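## Task

Place every game piece inside the bin labelled R and every stationery item inside the bin labelled S, leaving all other objects on the table. No item may stick out over a bin wall, both bins must end up resting flat on the table, and the result must hold without the robot supporting anything. Finish with both grippers open and the arms moved away.

## Robot and tools

Robot: two 7-joint Kinova Gen3 arms, left_arm and right_arm, each with a Robotiq 2F-85 parallel gripper. The names are labels, not sides of an image.

Frames: one shared scene frame. Its origin sits on the table top midway between the arms, +x points out over the table, +z points up, and left_arm is on the +y side. The left base is at (+0.030, +0.416, 0) m and the right base at (-0.023, -0.422, 0) m, both turned only slightly about z. A reported gripper position is the point between the pads when closed. Fingertips extend about 19 mm past it when closed and 6 mm when open, and closing pushes the tips roughly 13 mm further out, so keep that clearance above the table. Reported hand positions get less accurate at long reach.

Joint order in every row and every result list: waist (joint_1), shoulder (joint_2), upper arm roll (joint_3), elbow (joint_4), forearm roll (joint_5), wrist pitch (joint_6), wrist roll (joint_7). Upper arm roll and wrist pitch have their signs flipped relative to the URDF in everything sent and read; the listed ranges use URDF signs. Ranges in rad: waist, upper arm roll, forearm roll, wrist roll -69.115 to 69.115; shoulder -2.250 to 2.250; elbow -2.580 to 2.580; wrist pitch -2.100 to 2.100 (so -2.100 to 2.100 either way).

A row: 18 numbers, each in [-1, 1], covering both arms even if one stays still. Numbers 1-7 are left_arm joint offsets, 8 is left gripper position, 9 is left gripper speed; numbers 10-18 repeat this for right_arm. Joint numbers are offsets, not poses: they are scaled so 1.0 equals 0.9985 rad for joints 1-4 and 0.8765 rad for joints 5-7, and counted from the joint angles at the start of the current action (for a call's first action, the last reported angles). Gripper position is absolute: +1 fully open (85 mm), 0 about 41 mm, about -0.8 pads touch, -1 closes until blocked. Gripper speed: -1 about 20 mm/s, 0 about 85, +1 about 150. To leave a gripper unchanged, resend its previous two numbers; a 0 is a real command.

execute_actions(actions): a list of actions; each action is a list of up to 15 rows, one row per 1/30 s step, and if fewer rows are given the last one repeats to fill 15 steps (0.5 s). An empty list just returns the state and images. An action is rejected for both arms if it would push a joint more than 0.013 rad beyond its range; if a call's first action or any malformed action fails, nothing runs. A line "joint sent to its limit" means a joint was stopped at its true end, which can differ from the listed one by 0.013 rad.

move(target, speed, blocking): target is one 18-number row; its joint offsets count from the Joint positions in the latest result that shows them. All joints follow paths that finish together, lasting 0.5 to 10 s (longer paths are cut off at 10 s), so the hand traces a curve and will not avoid obstacles or the other arm. speed is in rad/s for the joint with the farthest to go, 0.01 to 2, default 0.5. Gripper numbers apply at once. blocking=false returns after 0.5 s while motion continues; until a result shows the move ended, other moves and execute_actions are refused, so use wait or stop. The extra "move:" line gives the ending (done, off_target, moving, held, fault), limits=held or limits=none, and each arm's joint farthest from target. After limits=held an arm may suddenly go faster than requested.

wait(seconds): 0 to 10; arms keep their last command and a running move carries on. stop(): brakes a running move, needing some distance. zoom_image(camera, region): region [x0, y0, x1, y1] in pixels, at most 504x504, from cam_head_left, cam_head_right, cam_high, cam_low, cam_left_wrist or cam_right_wrist (all 504x504). read_manual(section): licence texts only. finished_scene(scene): ends the given scene irreversibly and reports success; the next task arrives in its result.

Motion limits: per step, each joint target stays within 0.304 rad (joints 1-4) or 0.266 rad (joints 5-7) of its measured angle, and targets that would put the hand over 70 mm from where it is get scaled back, so big offsets take several actions; finish an incomplete one with a new command. "joint command not followed" means the clearance check changed some joint targets.

Gripping: hold -1 to grab firmly (about 190-235 N per pad). For a softer hold, open, then close to slightly under the object's width. Release by sending a width larger than the object. position_measured_pct is about 50 minus 50 times the finger position, 0 when fully open; stopping below about 90 means something is held, around 90 or more means the pads met on nothing or something very thin.

Results also list Joint positions, velocities, targets (rad, rad/s) and torques, plus the images.

Avoid: knocking anything off the table, dropping or slamming items, pressing hard, and letting the arms collide. Load limits are 49.6 N m for joints 1-4 and 31.2 N m for joints 5-7, held weight included; exceeding one freezes that arm for 10 s. Holding loads heats motors: MOTOR HOT appears at 60 °C, and at 75 °C the arm sags (OVER-TEMPERATURE FAULT). Occasional tugs on held parts or pushes on loose items may happen. Faster, smoother motion with less effort is preferred.

Each tool is called after ">>>" as name(argument=value, ...), one argument or row to a line, values as JSON.

## Session

>>> execute_actions(
  actions=[],
)

Scene clock: 0.00 s.
left_arm: end_effector_position=(+0.1222, +0.2096, +0.1558) position_measured_pct=0.0 end_effector_quat_wxyz=(-0.285, +0.437, +0.528, +0.670) | right_arm: end_effector_position=(+0.5255, -0.2077, +0.3191) position_measured_pct=0.0 end_effector_quat_wxyz=(-0.445, +0.817, -0.080, -0.359)
Joint names: [waist, shoulder, upper arm roll, elbow, forearm roll, wrist pitch, wrist roll]
Joint positions: left_arm=[ 1.668  1.214  0.061  1.57  -0.357 -1.95   1.871] | right_arm=[ 0.094  1.262  0.826  0.334 -0.435 -2.026  4.026]
Joint velocities: left_arm=[-0.     0.002 -0.001 -0.     0.001  0.     0.001] | right_arm=[-0.001  0.001  0.    -0.001 -0.    -0.001  0.   ]
Joint torques (N m, as the joint torque sensors report them, + toward a larger Joint positions number): no reading
Motor temperatures (°C, as the motors report them): left_arm=[26 32 29 27 31 33 34] | right_arm=[31 26 27 29 37 38 32]
Joint targets: left_arm=[1.668 1.214 0.061 1.570 -0.357 -1.950 1.871] | right_arm=[0.094 1.262 0.826 0.334 -0.435 -2.026 4.026]

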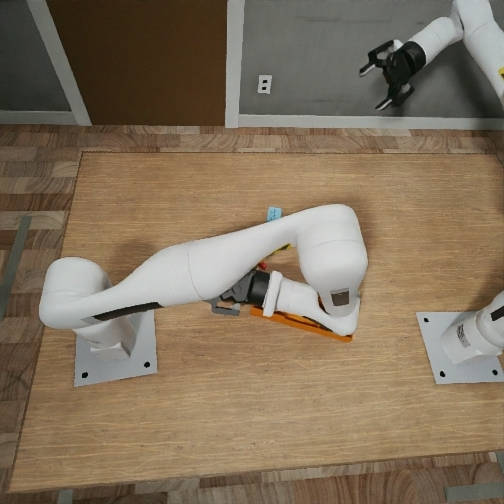

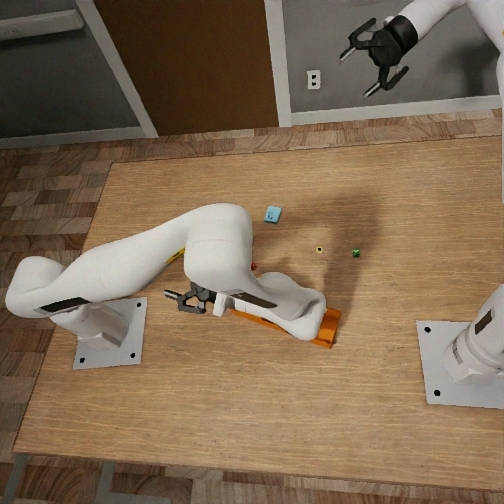

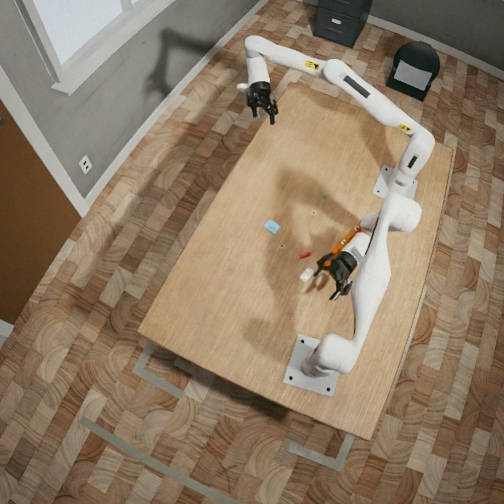

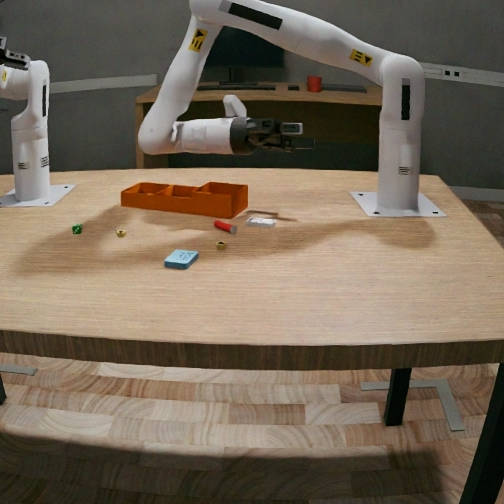

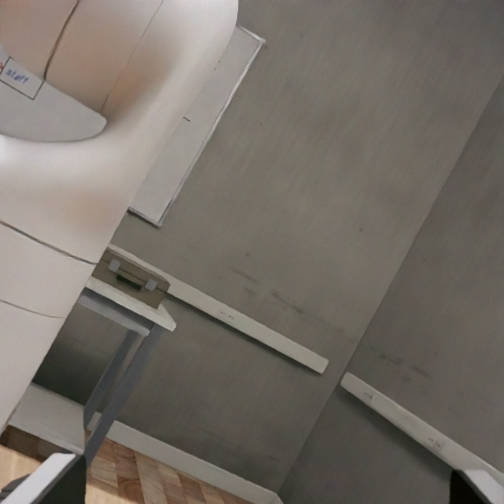

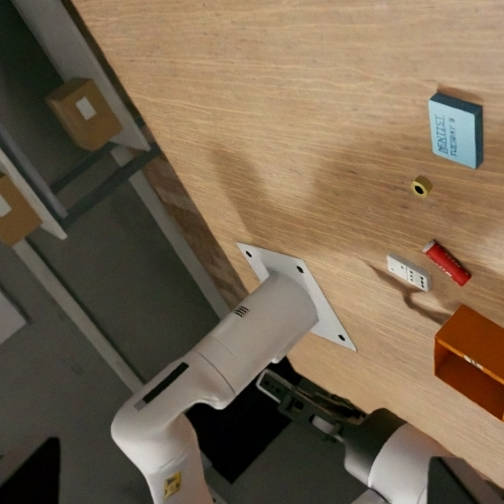

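>>> move(
  target=[-0.9,-0.915,-0.061,0,0.407,0.775,0,1,0, 0.5,-0.8,-0.827,0.9,0.496,0.6,0,1,0],
  speed=0.8,
)

>>> zoom_image(
  camera="cam_head_right",
  region=[180,190,380,370],
)

Scene clock: 8.67 s.
left_arm: end_effector_position=(+0.3524, +0.1378, +0.2827) position_measured_pct=0.0 end_effector_quat_wxyz=(+0.000, +0.176, +0.984, -0.000) | right_arm: end_effector_position=(+0.3554, -0.7223, +0.3109) position_measured_pct=0.0 end_effector_quat_wxyz=(+0.001, +0.794, -0.607, -0.027)
Joint names: [waist, shoulder, upper arm roll, elbow, forearm roll, wrist pitch, wrist roll]
Joint positions: left_arm=[ 0.77   0.3    0.     1.57  -0.    -1.271  1.871] | right_arm=[ 0.593  0.464  0.     1.233  0.    -1.5    4.026]
Joint velocities: left_arm=[-0.  0. -0. -0. -0. -0. -0.] | right_arm=[ 0.    -0.003 -0.    -0.001  0.     0.001 -0.   ]
Joint torques (N m, as the joint torque sensors report them, + toward a larger Joint positions number): left_arm=[  0.18 -14.78  -0.25  -7.96  -0.18  -0.16  -0.24] | right_arm=[ -0.05 -18.58   0.17  -8.13  -0.02  -0.33  -0.43]
Motor temperatures (°C, as the motors report them): left_arm=[26 32 29 27 31 33 34] | right_arm=[31 26 27 29 37 38 32]
Joint targets: left_arm=[0.769 0.300 0.000 1.570 -0.000 -1.271 1.871] | right_arm=[0.593 0.463 0.000 1.233 0.000 -1.500 4.026]
move: done; limits=none; left_arm: farthest joint: the waist, 0.000 radians from its target (0.899 radians at the start); right_arm: farthest joint: the waist, 0.000 radians from its target (0.499 radians at the start)

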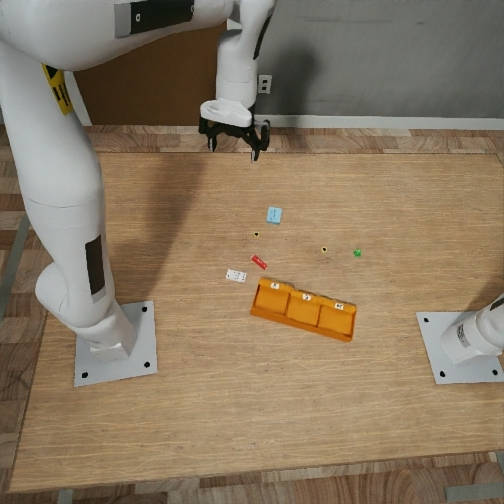

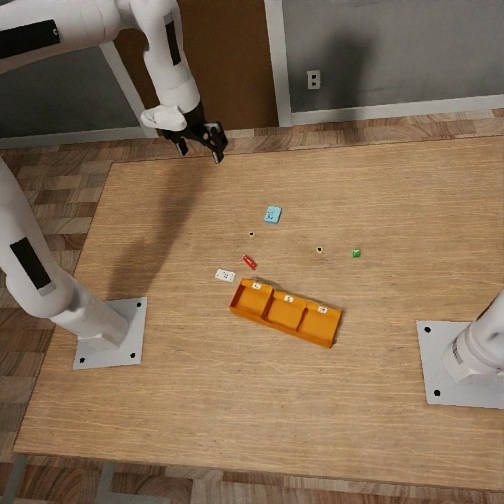

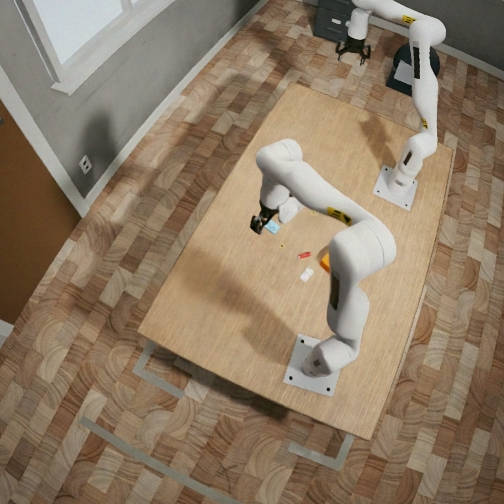

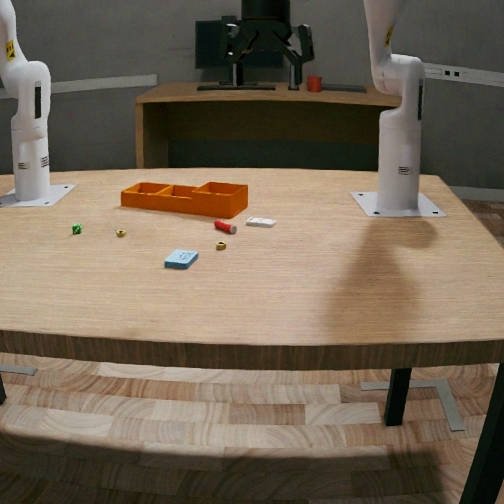

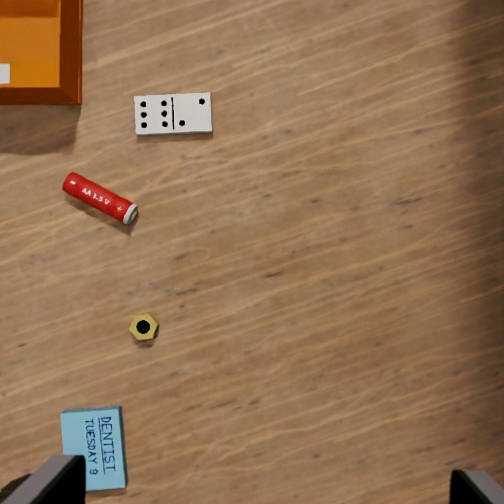

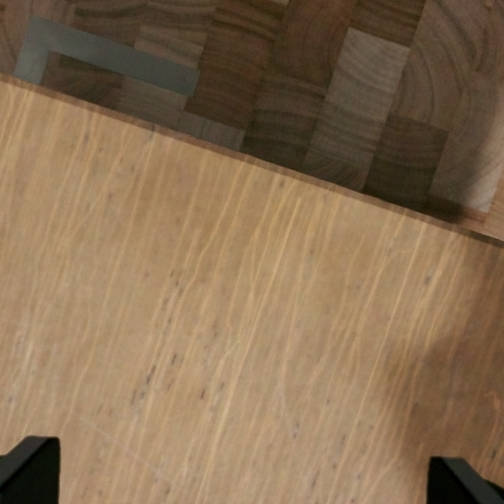

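Region (180, 190, 380, 370) of cam_head_right's 504x504 image, scaled by 2.520, with more detail than that image has; it fills the top 454 rows of this view, and the rest is white.

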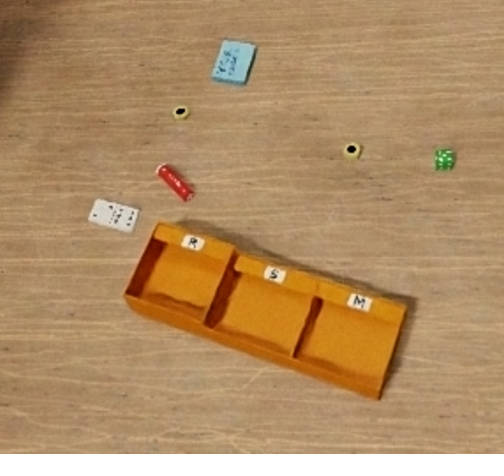

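>>> move(
  target=[0.21,0.1,0,0.475,0,0.655,0.239,1,0, 0,0,0,0,0,0,0,1,0],
  speed=0.6,
)

Scene clock: 31.63 s.
left_arm: end_effector_position=(+0.2491, +0.1218, +0.1200) position_measured_pct=0.0 end_effector_quat_wxyz=(+0.000, +0.176, +0.984, -0.000) | right_arm: end_effector_position=(+0.3554, -0.7223, +0.3109) position_measured_pct=0.0 end_effector_quat_wxyz=(+0.001, +0.794, -0.607, -0.027)
Joint names: [waist, shoulder, upper arm roll, elbow, forearm roll, wrist pitch, wrist roll]
Joint positions: left_arm=[ 0.979  0.4   -0.     2.045 -0.    -0.697  2.081] | right_arm=[ 0.593  0.464  0.     1.233  0.    -1.5    4.026]
Joint velocities: left_arm=[0.002 0.001 0.001 0.    0.    0.    0.002] | right_arm=[ 0.    -0.001 -0.     0.    -0.001  0.     0.   ]
Joint torques (N m, as the joint torque sensors report them, + toward a larger Joint positions number): left_arm=[  0.36 -13.78  -0.28  -5.1   -0.13  -0.28  -0.21] | right_arm=[  0.03 -18.87   0.12  -8.3   -0.07  -0.35  -0.38]
Motor temperatures (°C, as the motors report them): left_arm=[26 32 29 27 31 33 34] | right_arm=[31 27 27 29 37 38 32]
Joint targets: left_arm=[0.979 0.400 0.000 2.045 -0.000 -0.697 2.081] | right_arm=[0.593 0.464 0.000 1.233 0.000 -1.500 4.026]
move: done; limits=none; left_arm: farthest joint: the waist, 0.001 radians from its target (0.210 radians at the start); right_arm: farthest joint: the waist, 0.000 radians from its target (0.000 radians at the start)

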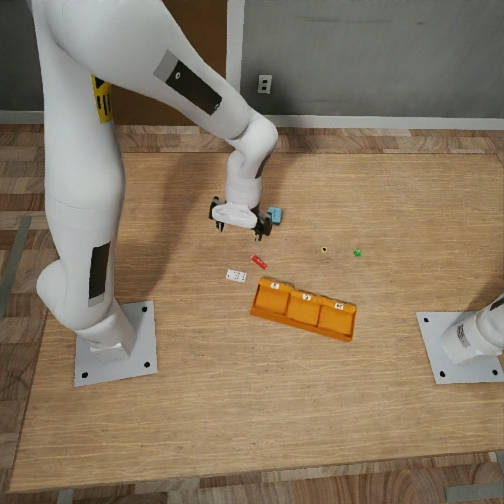

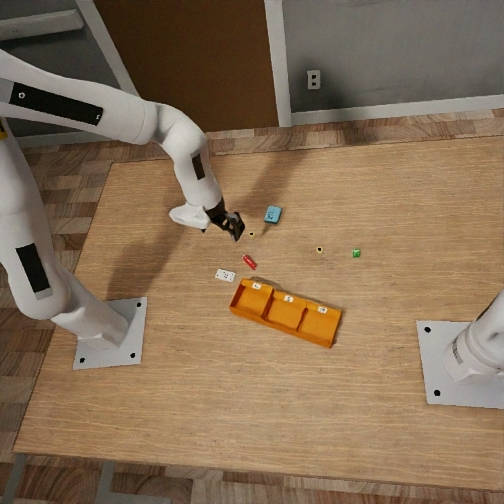

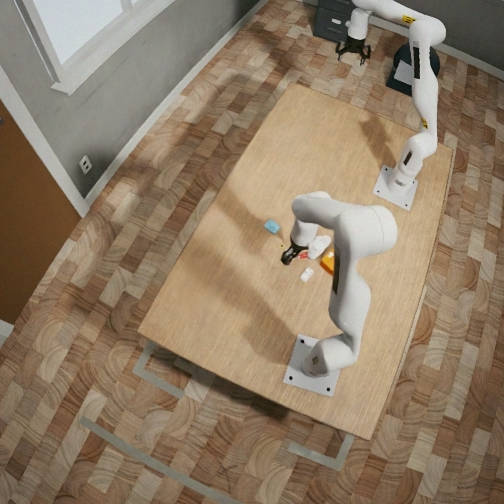

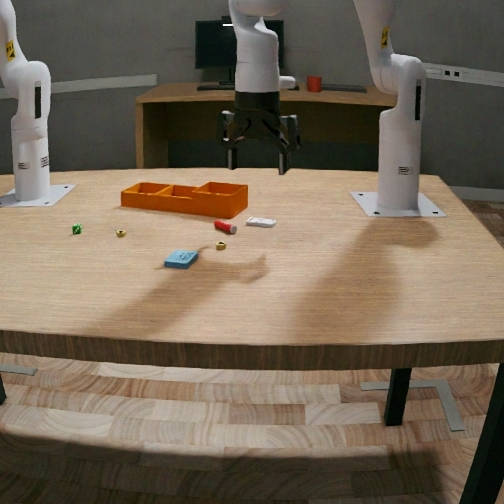

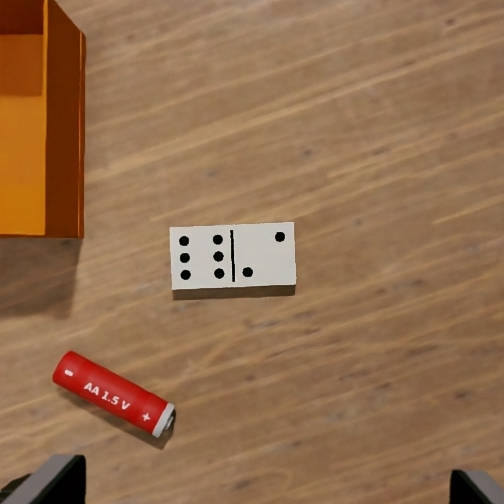

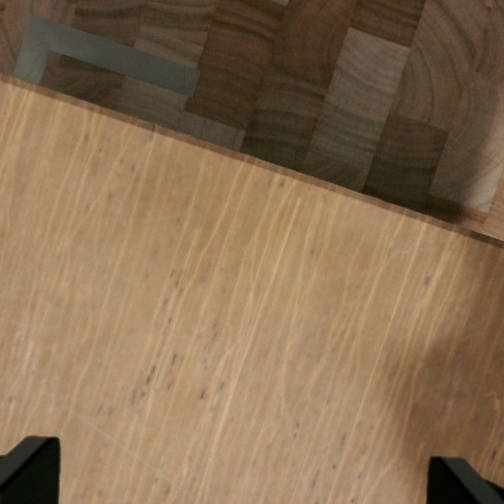

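>>> execute_actions(
  actions=[
    [[0,0,0,0,0,0,-0.5,0.3,0,0,0,0,0,0,0,0,1,0]],
    [[0,0,0,0,0,0,-0.5,0.3,0,0,0,0,0,0,0,0,1,0]],
  ],
)

Scene clock: 39.67 s.
left_arm: end_effector_position=(+0.2492, +0.1218, +0.1200) position_measured_pct=34.9 end_effector_quat_wxyz=(+0.000, +0.574, +0.819, -0.000) | right_arm: end_effector_position=(+0.3554, -0.7223, +0.3109) position_measured_pct=0.0 end_effector_quat_wxyz=(+0.001, +0.794, -0.607, -0.027)
Joint names: [waist, shoulder, upper arm roll, elbow, forearm roll, wrist pitch, wrist roll]
Joint positions: left_arm=[ 0.979  0.4    0.     2.045 -0.    -0.697  1.211] | right_arm=[ 0.593  0.464  0.     1.233  0.    -1.5    4.026]
Joint velocities: left_arm=[ 0.    -0.002 -0.001 -0.     0.001 -0.    -0.125] | right_arm=[ 0.    -0.001 -0.     0.001 -0.001 -0.    -0.   ]
Joint torques (N m, as the joint torque sensors report them, + toward a larger Joint positions number): left_arm=[  0.21 -13.69  -0.17  -5.15  -0.18  -0.19  -0.39] | right_arm=[  0.21 -18.83   0.13  -8.21  -0.05  -0.4   -0.44]
Motor temperatures (°C, as the motors report them): left_arm=[26 32 29 28 31 33 34] | right_arm=[31 27 27 29 37 38 32]
Joint targets: left_arm=[0.979 0.400 -0.000 2.045 -0.000 -0.697 1.208] | right_arm=[0.593 0.464 0.000 1.233 0.000 -1.500 4.026]

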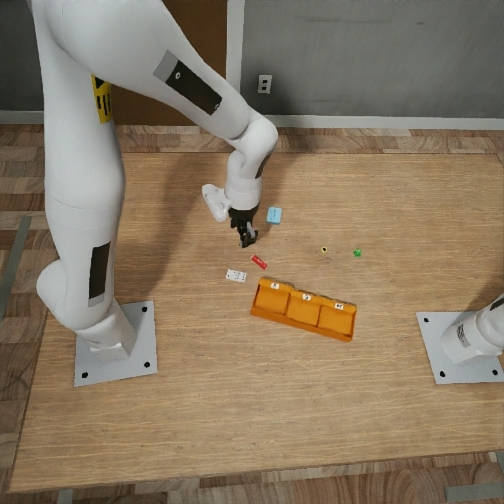

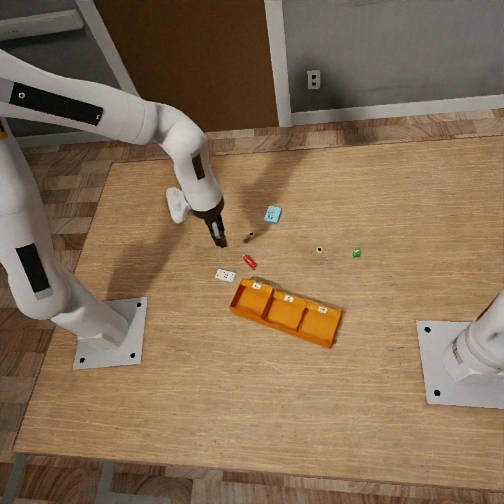

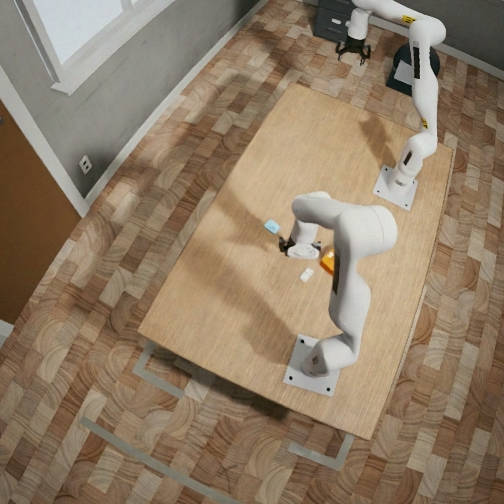

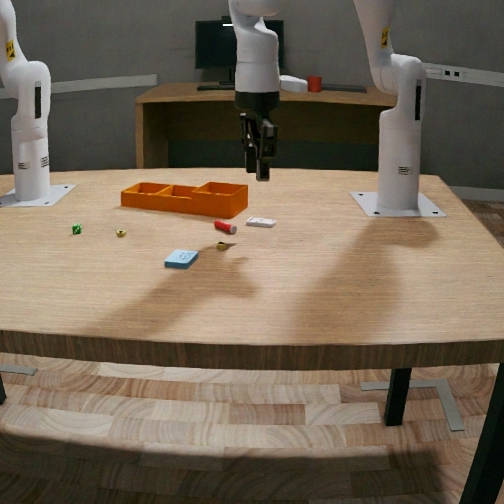

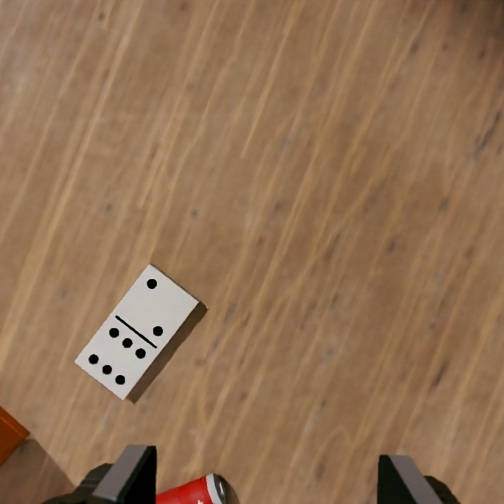

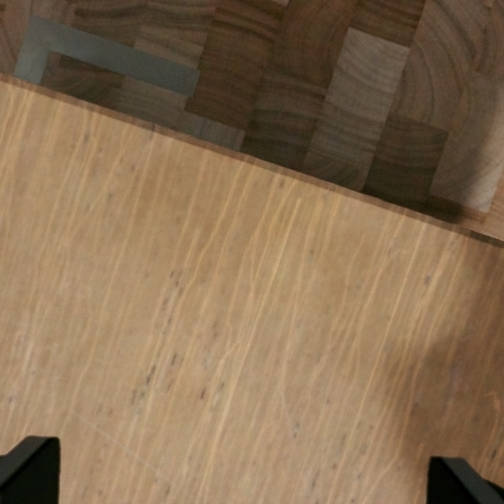

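>>> move(
  target=[0.122,0.156,0,0.1965,0,0.402,-0.566,0.3,0, 0,0,0,0,0,0,0,1,0],
)

>>> zoom_image(
  camera="cam_low",
  region=[200,160,320,250],
)

Scene clock: 49.00 s.
left_arm: end_effector_position=(+0.1913, +0.1284, +0.0352) position_measured_pct=34.9 end_effector_quat_wxyz=(+0.001, +0.796, +0.606, -0.000) | right_arm: end_effector_position=(+0.3554, -0.7223, +0.3109) position_measured_pct=0.0 end_effector_quat_wxyz=(+0.001, +0.794, -0.607, -0.027)
Joint names: [waist, shoulder, upper arm roll, elbow, forearm roll, wrist pitch, wrist roll]
Joint positions: left_arm=[ 1.101  0.555 -0.     2.241 -0.    -0.344  0.715] | right_arm=[ 0.593  0.464  0.     1.233  0.    -1.5    4.026]
Joint velocities: left_arm=[ 0.003  0.004  0.001  0.001  0.001  0.001 -0.004] | right_arm=[ 0.001 -0.    -0.     0.001  0.002  0.    -0.   ]
Joint torques (N m, as the joint torque sensors report them, + toward a larger Joint positions number): left_arm=[  0.18 -13.76  -0.22  -2.39  -0.19  -0.25  -0.32] | right_arm=[  0.07 -18.85   0.16  -8.18   0.14  -0.32  -0.38]
Motor temperatures (°C, as the motors report them): left_arm=[26 32 29 28 31 33 34] | right_arm=[31 27 27 29 37 38 32]
Joint targets: left_arm=[1.101 0.556 0.000 2.241 -0.000 -0.344 0.715] | right_arm=[0.593 0.464 0.000 1.233 0.000 -1.500 4.026]
move: done; limits=none; left_arm: farthest joint: the waist, 0.000 radians from its target (0.122 radians at the start); right_arm: farthest joint: the waist, 0.000 radians from its target (0.000 radians at the start)

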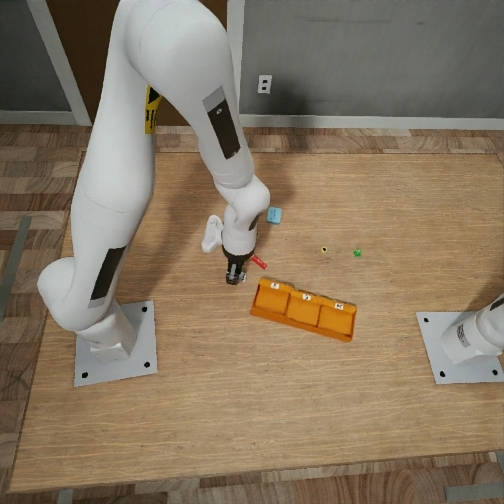

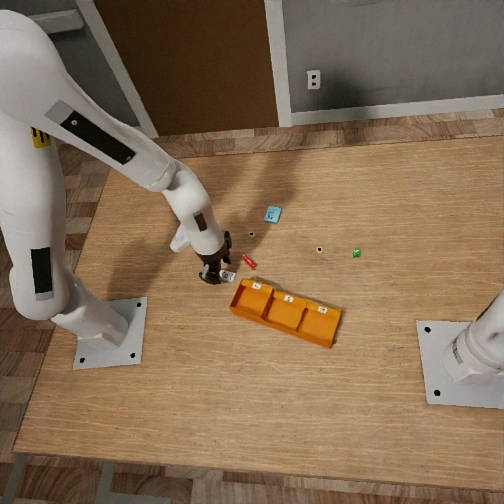

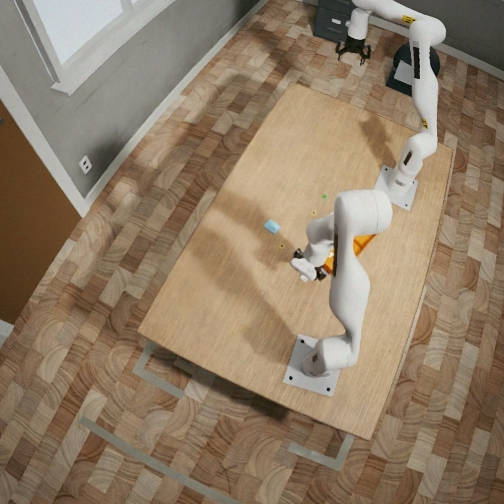

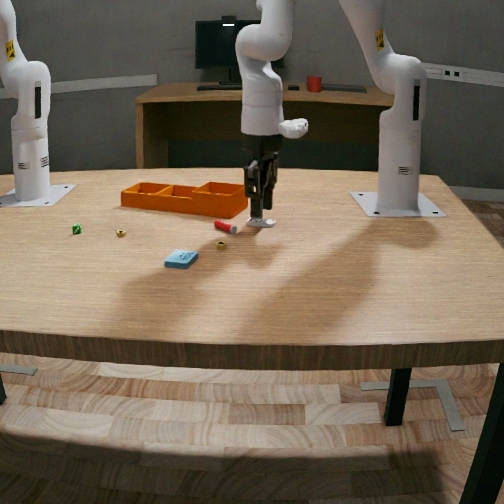

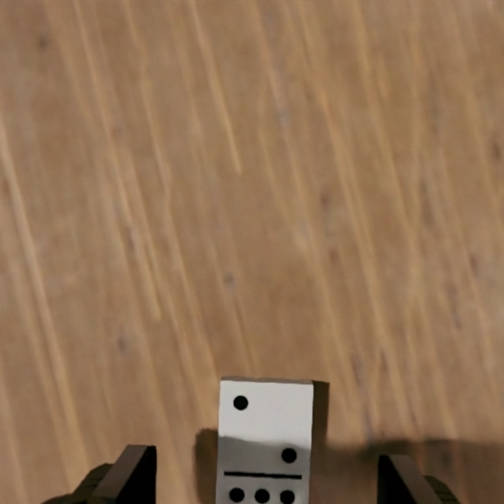

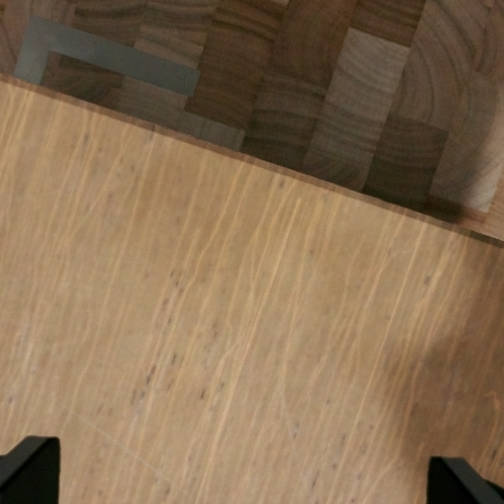

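Region (200, 160, 320, 250) of cam_low's 504x504 image, scaled by 4.200, with more detail than that image has; it fills the top 378 rows of this view, and the rest is white.

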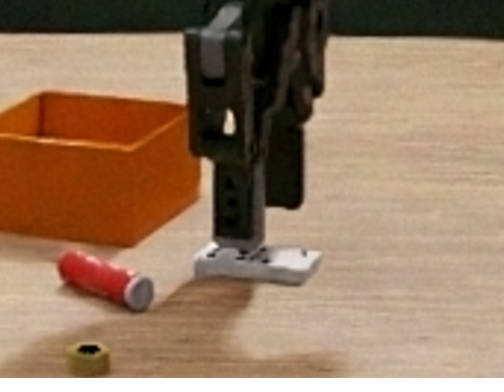

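>>> execute_actions(
  actions=[
    [[0,0.044,0,0.0078,0,0.058,0,0.3,0,0,0,0,0,0,0,0,1,0]],
    [[0,0,0,0,0,0,0,-1,0,0,0,0,0,0,0,0,1,0]],
    [[0,0,0,0,0,0,0,-1,0,0,0,0,0,0,0,0,1,0]],
  ],
)

>>> move(
  target=[0,-0.216,0,-0.065,0,-0.322,0,-1,0, 0,0,0,0,0,0,0,1,0],
)

Scene clock: 56.23 s.
left_arm: end_effector_position=(+0.1913, +0.1283, +0.0208) position_measured_pct=72.6 end_effector_quat_wxyz=(+0.001, +0.796, +0.606, -0.000) | right_arm: end_effector_position=(+0.3554, -0.7223, +0.3109) position_measured_pct=0.0 end_effector_quat_wxyz=(+0.001, +0.794, -0.607, -0.027)
Joint names: [waist, shoulder, upper arm roll, elbow, forearm roll, wrist pitch, wrist roll]
Joint positions: left_arm=[ 1.1    0.597 -0.     2.249 -0.    -0.295  0.715] | right_arm=[ 0.593  0.464  0.     1.233  0.    -1.5    4.026]
Joint velocities: left_arm=[-0.001  0.002  0.001 -0.001 -0.     0.001 -0.001] | right_arm=[-0. -0. -0. -0.  0.  0. -0.]
Joint torques (N m, as the joint torque sensors report them, + toward a larger Joint positions number): left_arm=[  0.06 -13.65  -0.26  -1.91  -0.19  -0.13  -0.24] | right_arm=[  0.2  -18.82   0.15  -8.19  -0.05  -0.37  -0.48]
Motor temperatures (°C, as the motors report them): left_arm=[26 32 29 28 31 33 34] | right_arm=[31 27 27 29 37 38 32]
Joint targets: left_arm=[1.100 0.598 -0.000 2.249 -0.000 -0.294 0.715] | right_arm=[0.593 0.464 0.000 1.233 0.000 -1.500 4.026]

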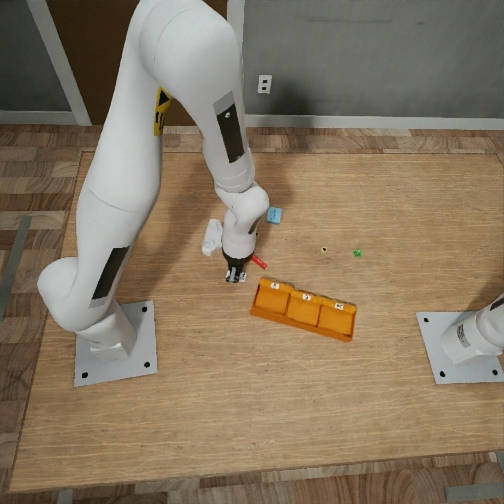

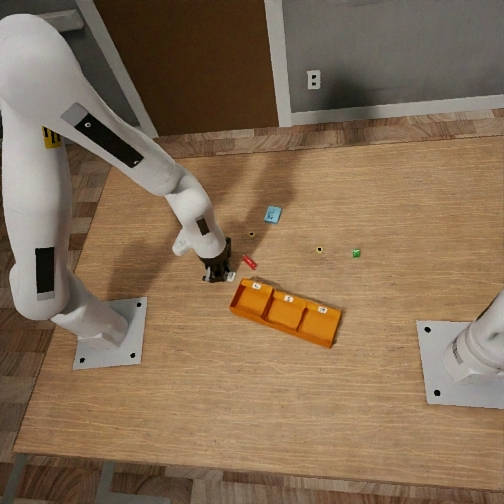

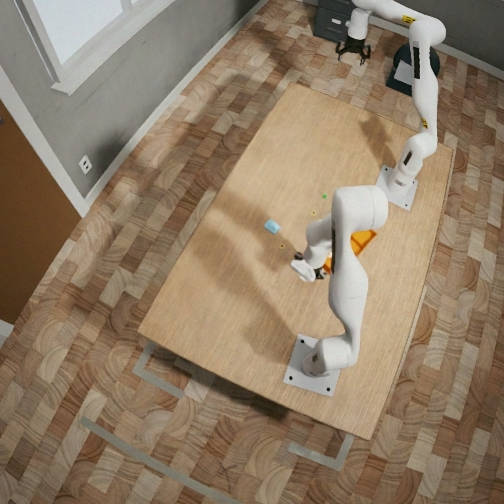

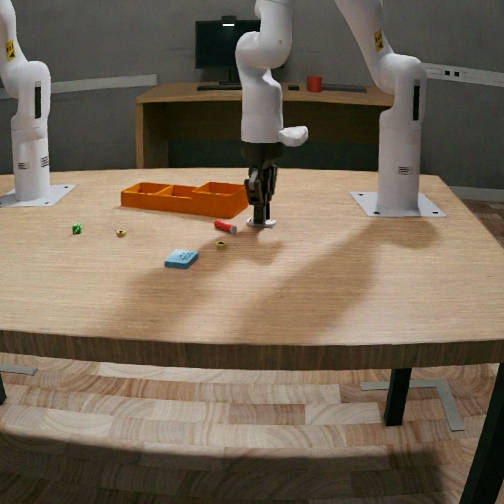

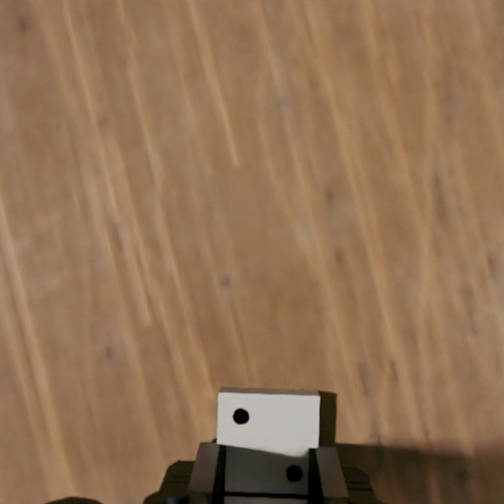

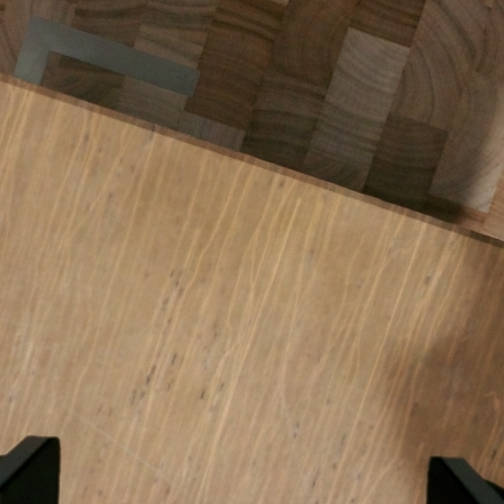

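Scene clock: 57.37 s.
left_arm: end_effector_position=(+0.1909, +0.1290, +0.1004) position_measured_pct=72.6 end_effector_quat_wxyz=(-0.000, +0.796, +0.606, +0.000) | right_arm: end_effector_position=(+0.3554, -0.7223, +0.3109) position_measured_pct=0.0 end_effector_quat_wxyz=(+0.001, +0.794, -0.607, -0.027)
Joint names: [waist, shoulder, upper arm roll, elbow, forearm roll, wrist pitch, wrist roll]
Joint positions: left_arm=[ 1.1    0.382 -0.     2.184 -0.    -0.577  0.715] | right_arm=[ 0.593  0.464  0.     1.233  0.    -1.5    4.026]
Joint velocities: left_arm=[-0.    -0.005 -0.001 -0.    -0.001 -0.001 -0.001] | right_arm=[-0.     0.001 -0.     0.001  0.     0.002  0.   ]
Joint torques (N m, as the joint torque sensors report them, + toward a larger Joint positions number): left_arm=[  0.   -12.69  -0.11  -4.3   -0.22  -0.17  -0.22] | right_arm=[  0.12 -18.86   0.18  -8.43   0.01  -0.29  -0.46]
Motor temperatures (°C, as the motors report them): left_arm=[26 32 29 28 31 33 34] | right_arm=[31 27 27 29 37 38 32]
Joint targets: left_arm=[1.100 0.381 -0.000 2.184 -0.000 -0.577 0.715] | right_arm=[0.593 0.464 0.000 1.233 0.000 -1.500 4.026]
move: done; limits=none; left_arm: farthest joint: the waist, 0.000 radians from its target (0.000 radians at the start); right_arm: farthest joint: the waist, 0.000 radians from its target (0.000 radians at the start)

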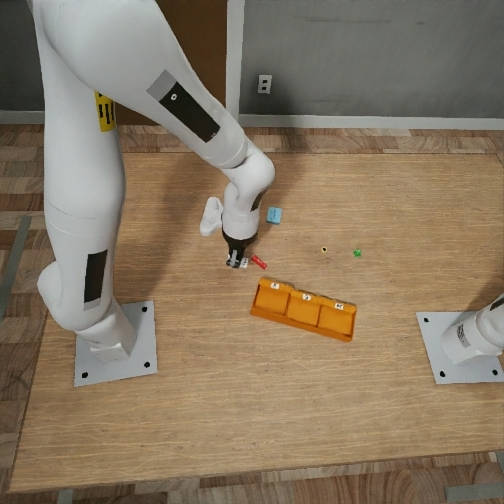

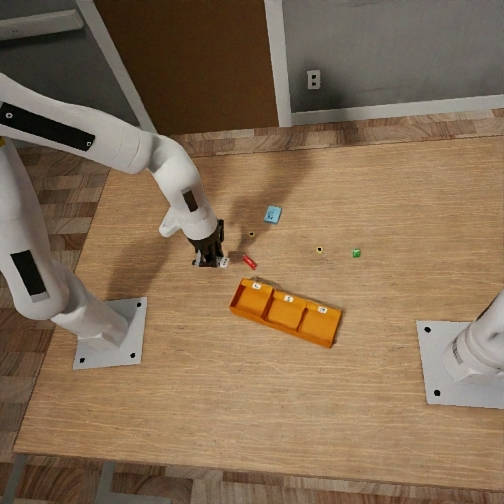

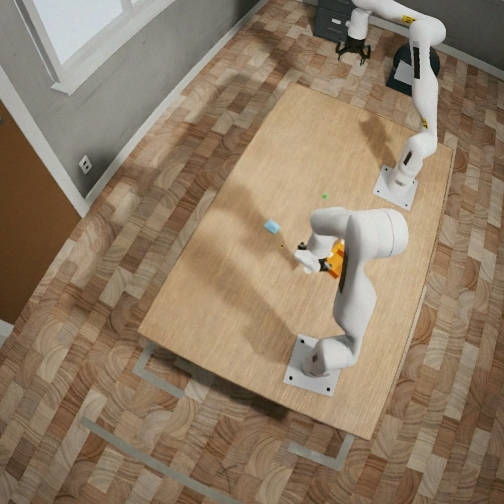

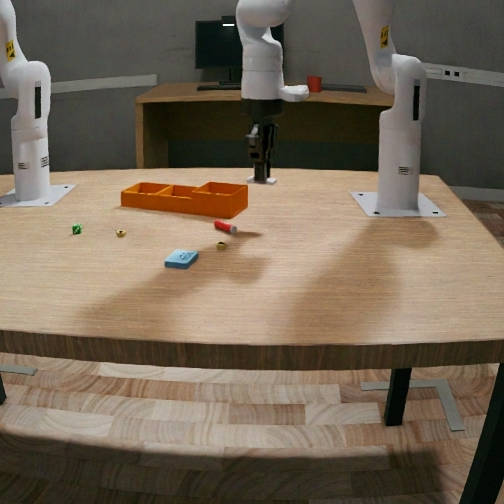

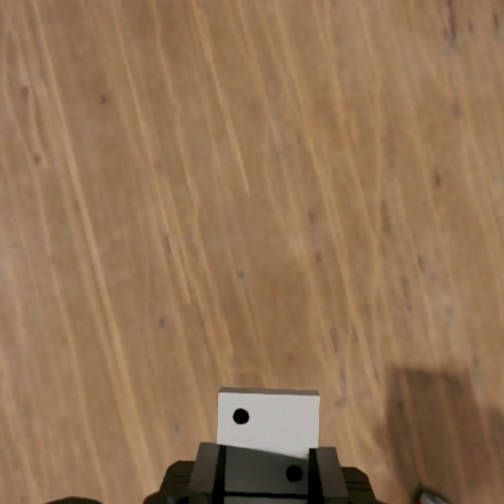

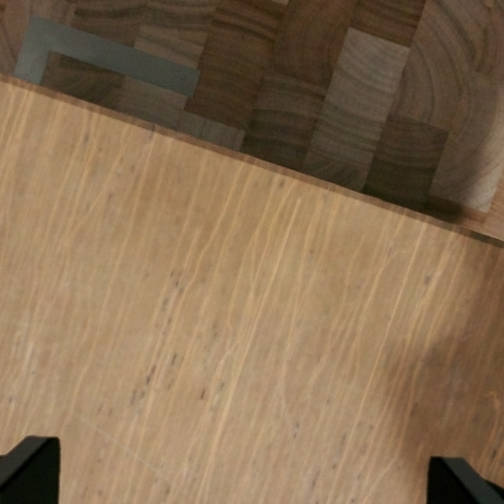

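>>> move(
  target=[0.323,0.075,0,-0.144,0,-0.078,0.317,-1,0, 0,0,0,0,0,0,0,1,0],
)

Scene clock: 63.47 s.
left_arm: end_effector_position=(+0.1039, +0.0478, +0.1000) position_measured_pct=72.6 end_effector_quat_wxyz=(+0.000, +0.809, +0.588, +0.000) | right_arm: end_effector_position=(+0.3554, -0.7223, +0.3109) position_measured_pct=0.0 end_effector_quat_wxyz=(+0.001, +0.794, -0.607, -0.027)
Joint names: [waist, shoulder, upper arm roll, elbow, forearm roll, wrist pitch, wrist roll]
Joint positions: left_arm=[ 1.423  0.456 -0.     2.04  -0.    -0.645  0.993] | right_arm=[ 0.593  0.464  0.     1.233  0.    -1.5    4.026]
Joint velocities: left_arm=[ 0.002  0.001 -0.001  0.     0.     0.     0.001] | right_arm=[ 0.001  0.    -0.     0.     0.002 -0.     0.   ]
Joint torques (N m, as the joint torque sensors report them, + toward a larger Joint positions number): left_arm=[  0.53 -14.41  -0.22  -4.79  -0.28  -0.21  -0.21] | right_arm=[  0.11 -18.96   0.02  -8.35  -0.04  -0.37  -0.3 ]
Motor temperatures (°C, as the motors report them): left_arm=[26 32 29 28 31 33 34] | right_arm=[31 27 27 29 37 38 32]
Joint targets: left_arm=[1.423 0.457 -0.000 2.040 -0.000 -0.645 0.993] | right_arm=[0.593 0.464 0.000 1.233 0.000 -1.500 4.026]
move: done; limits=none; left_arm: farthest joint: the waist, 0.000 radians from its target (0.322 radians at the start); right_arm: farthest joint: the waist, 0.000 radians from its target (0.000 radians at the start)

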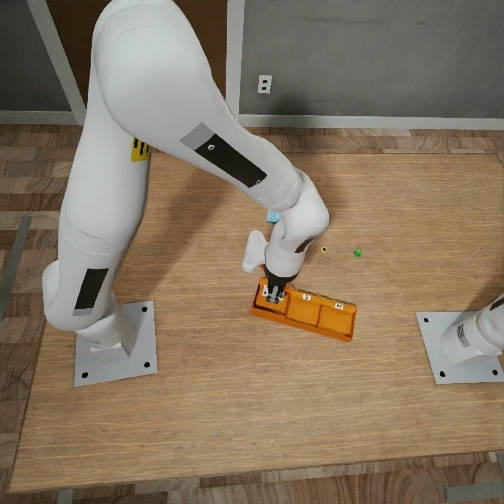

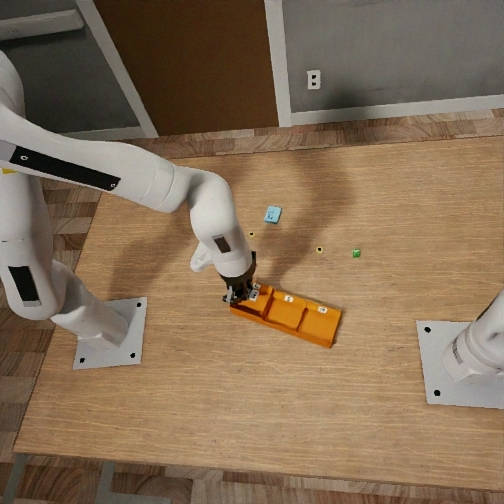

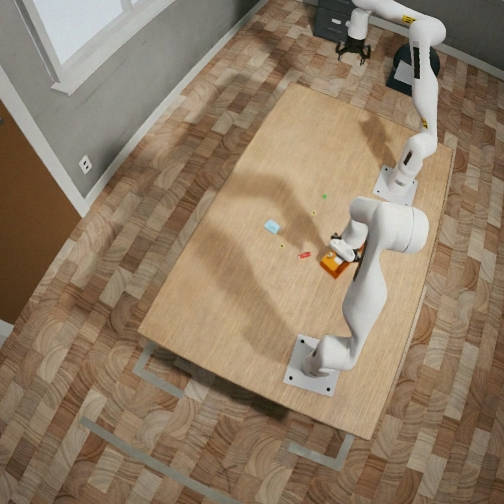

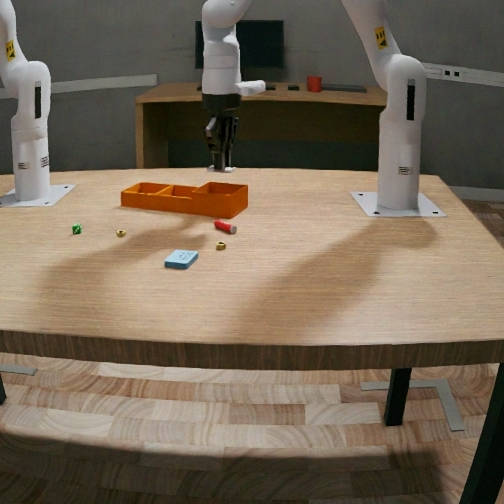

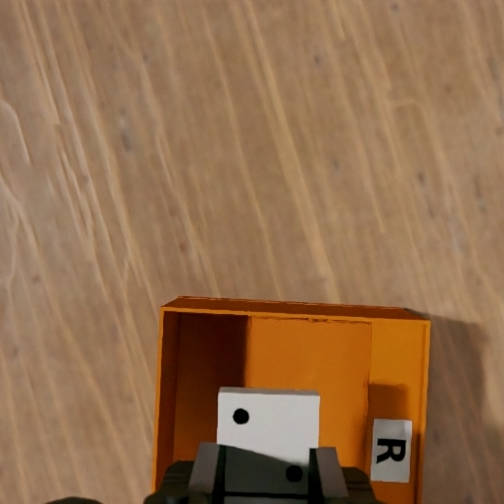

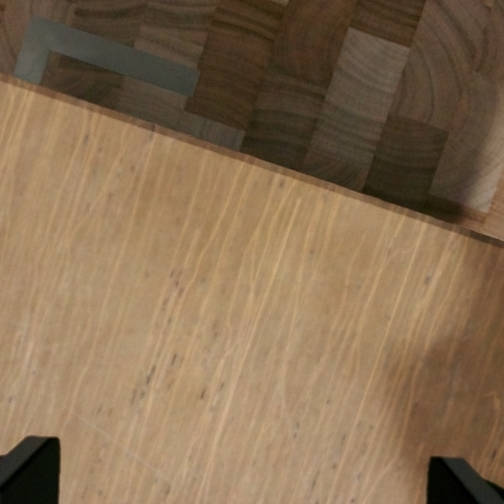

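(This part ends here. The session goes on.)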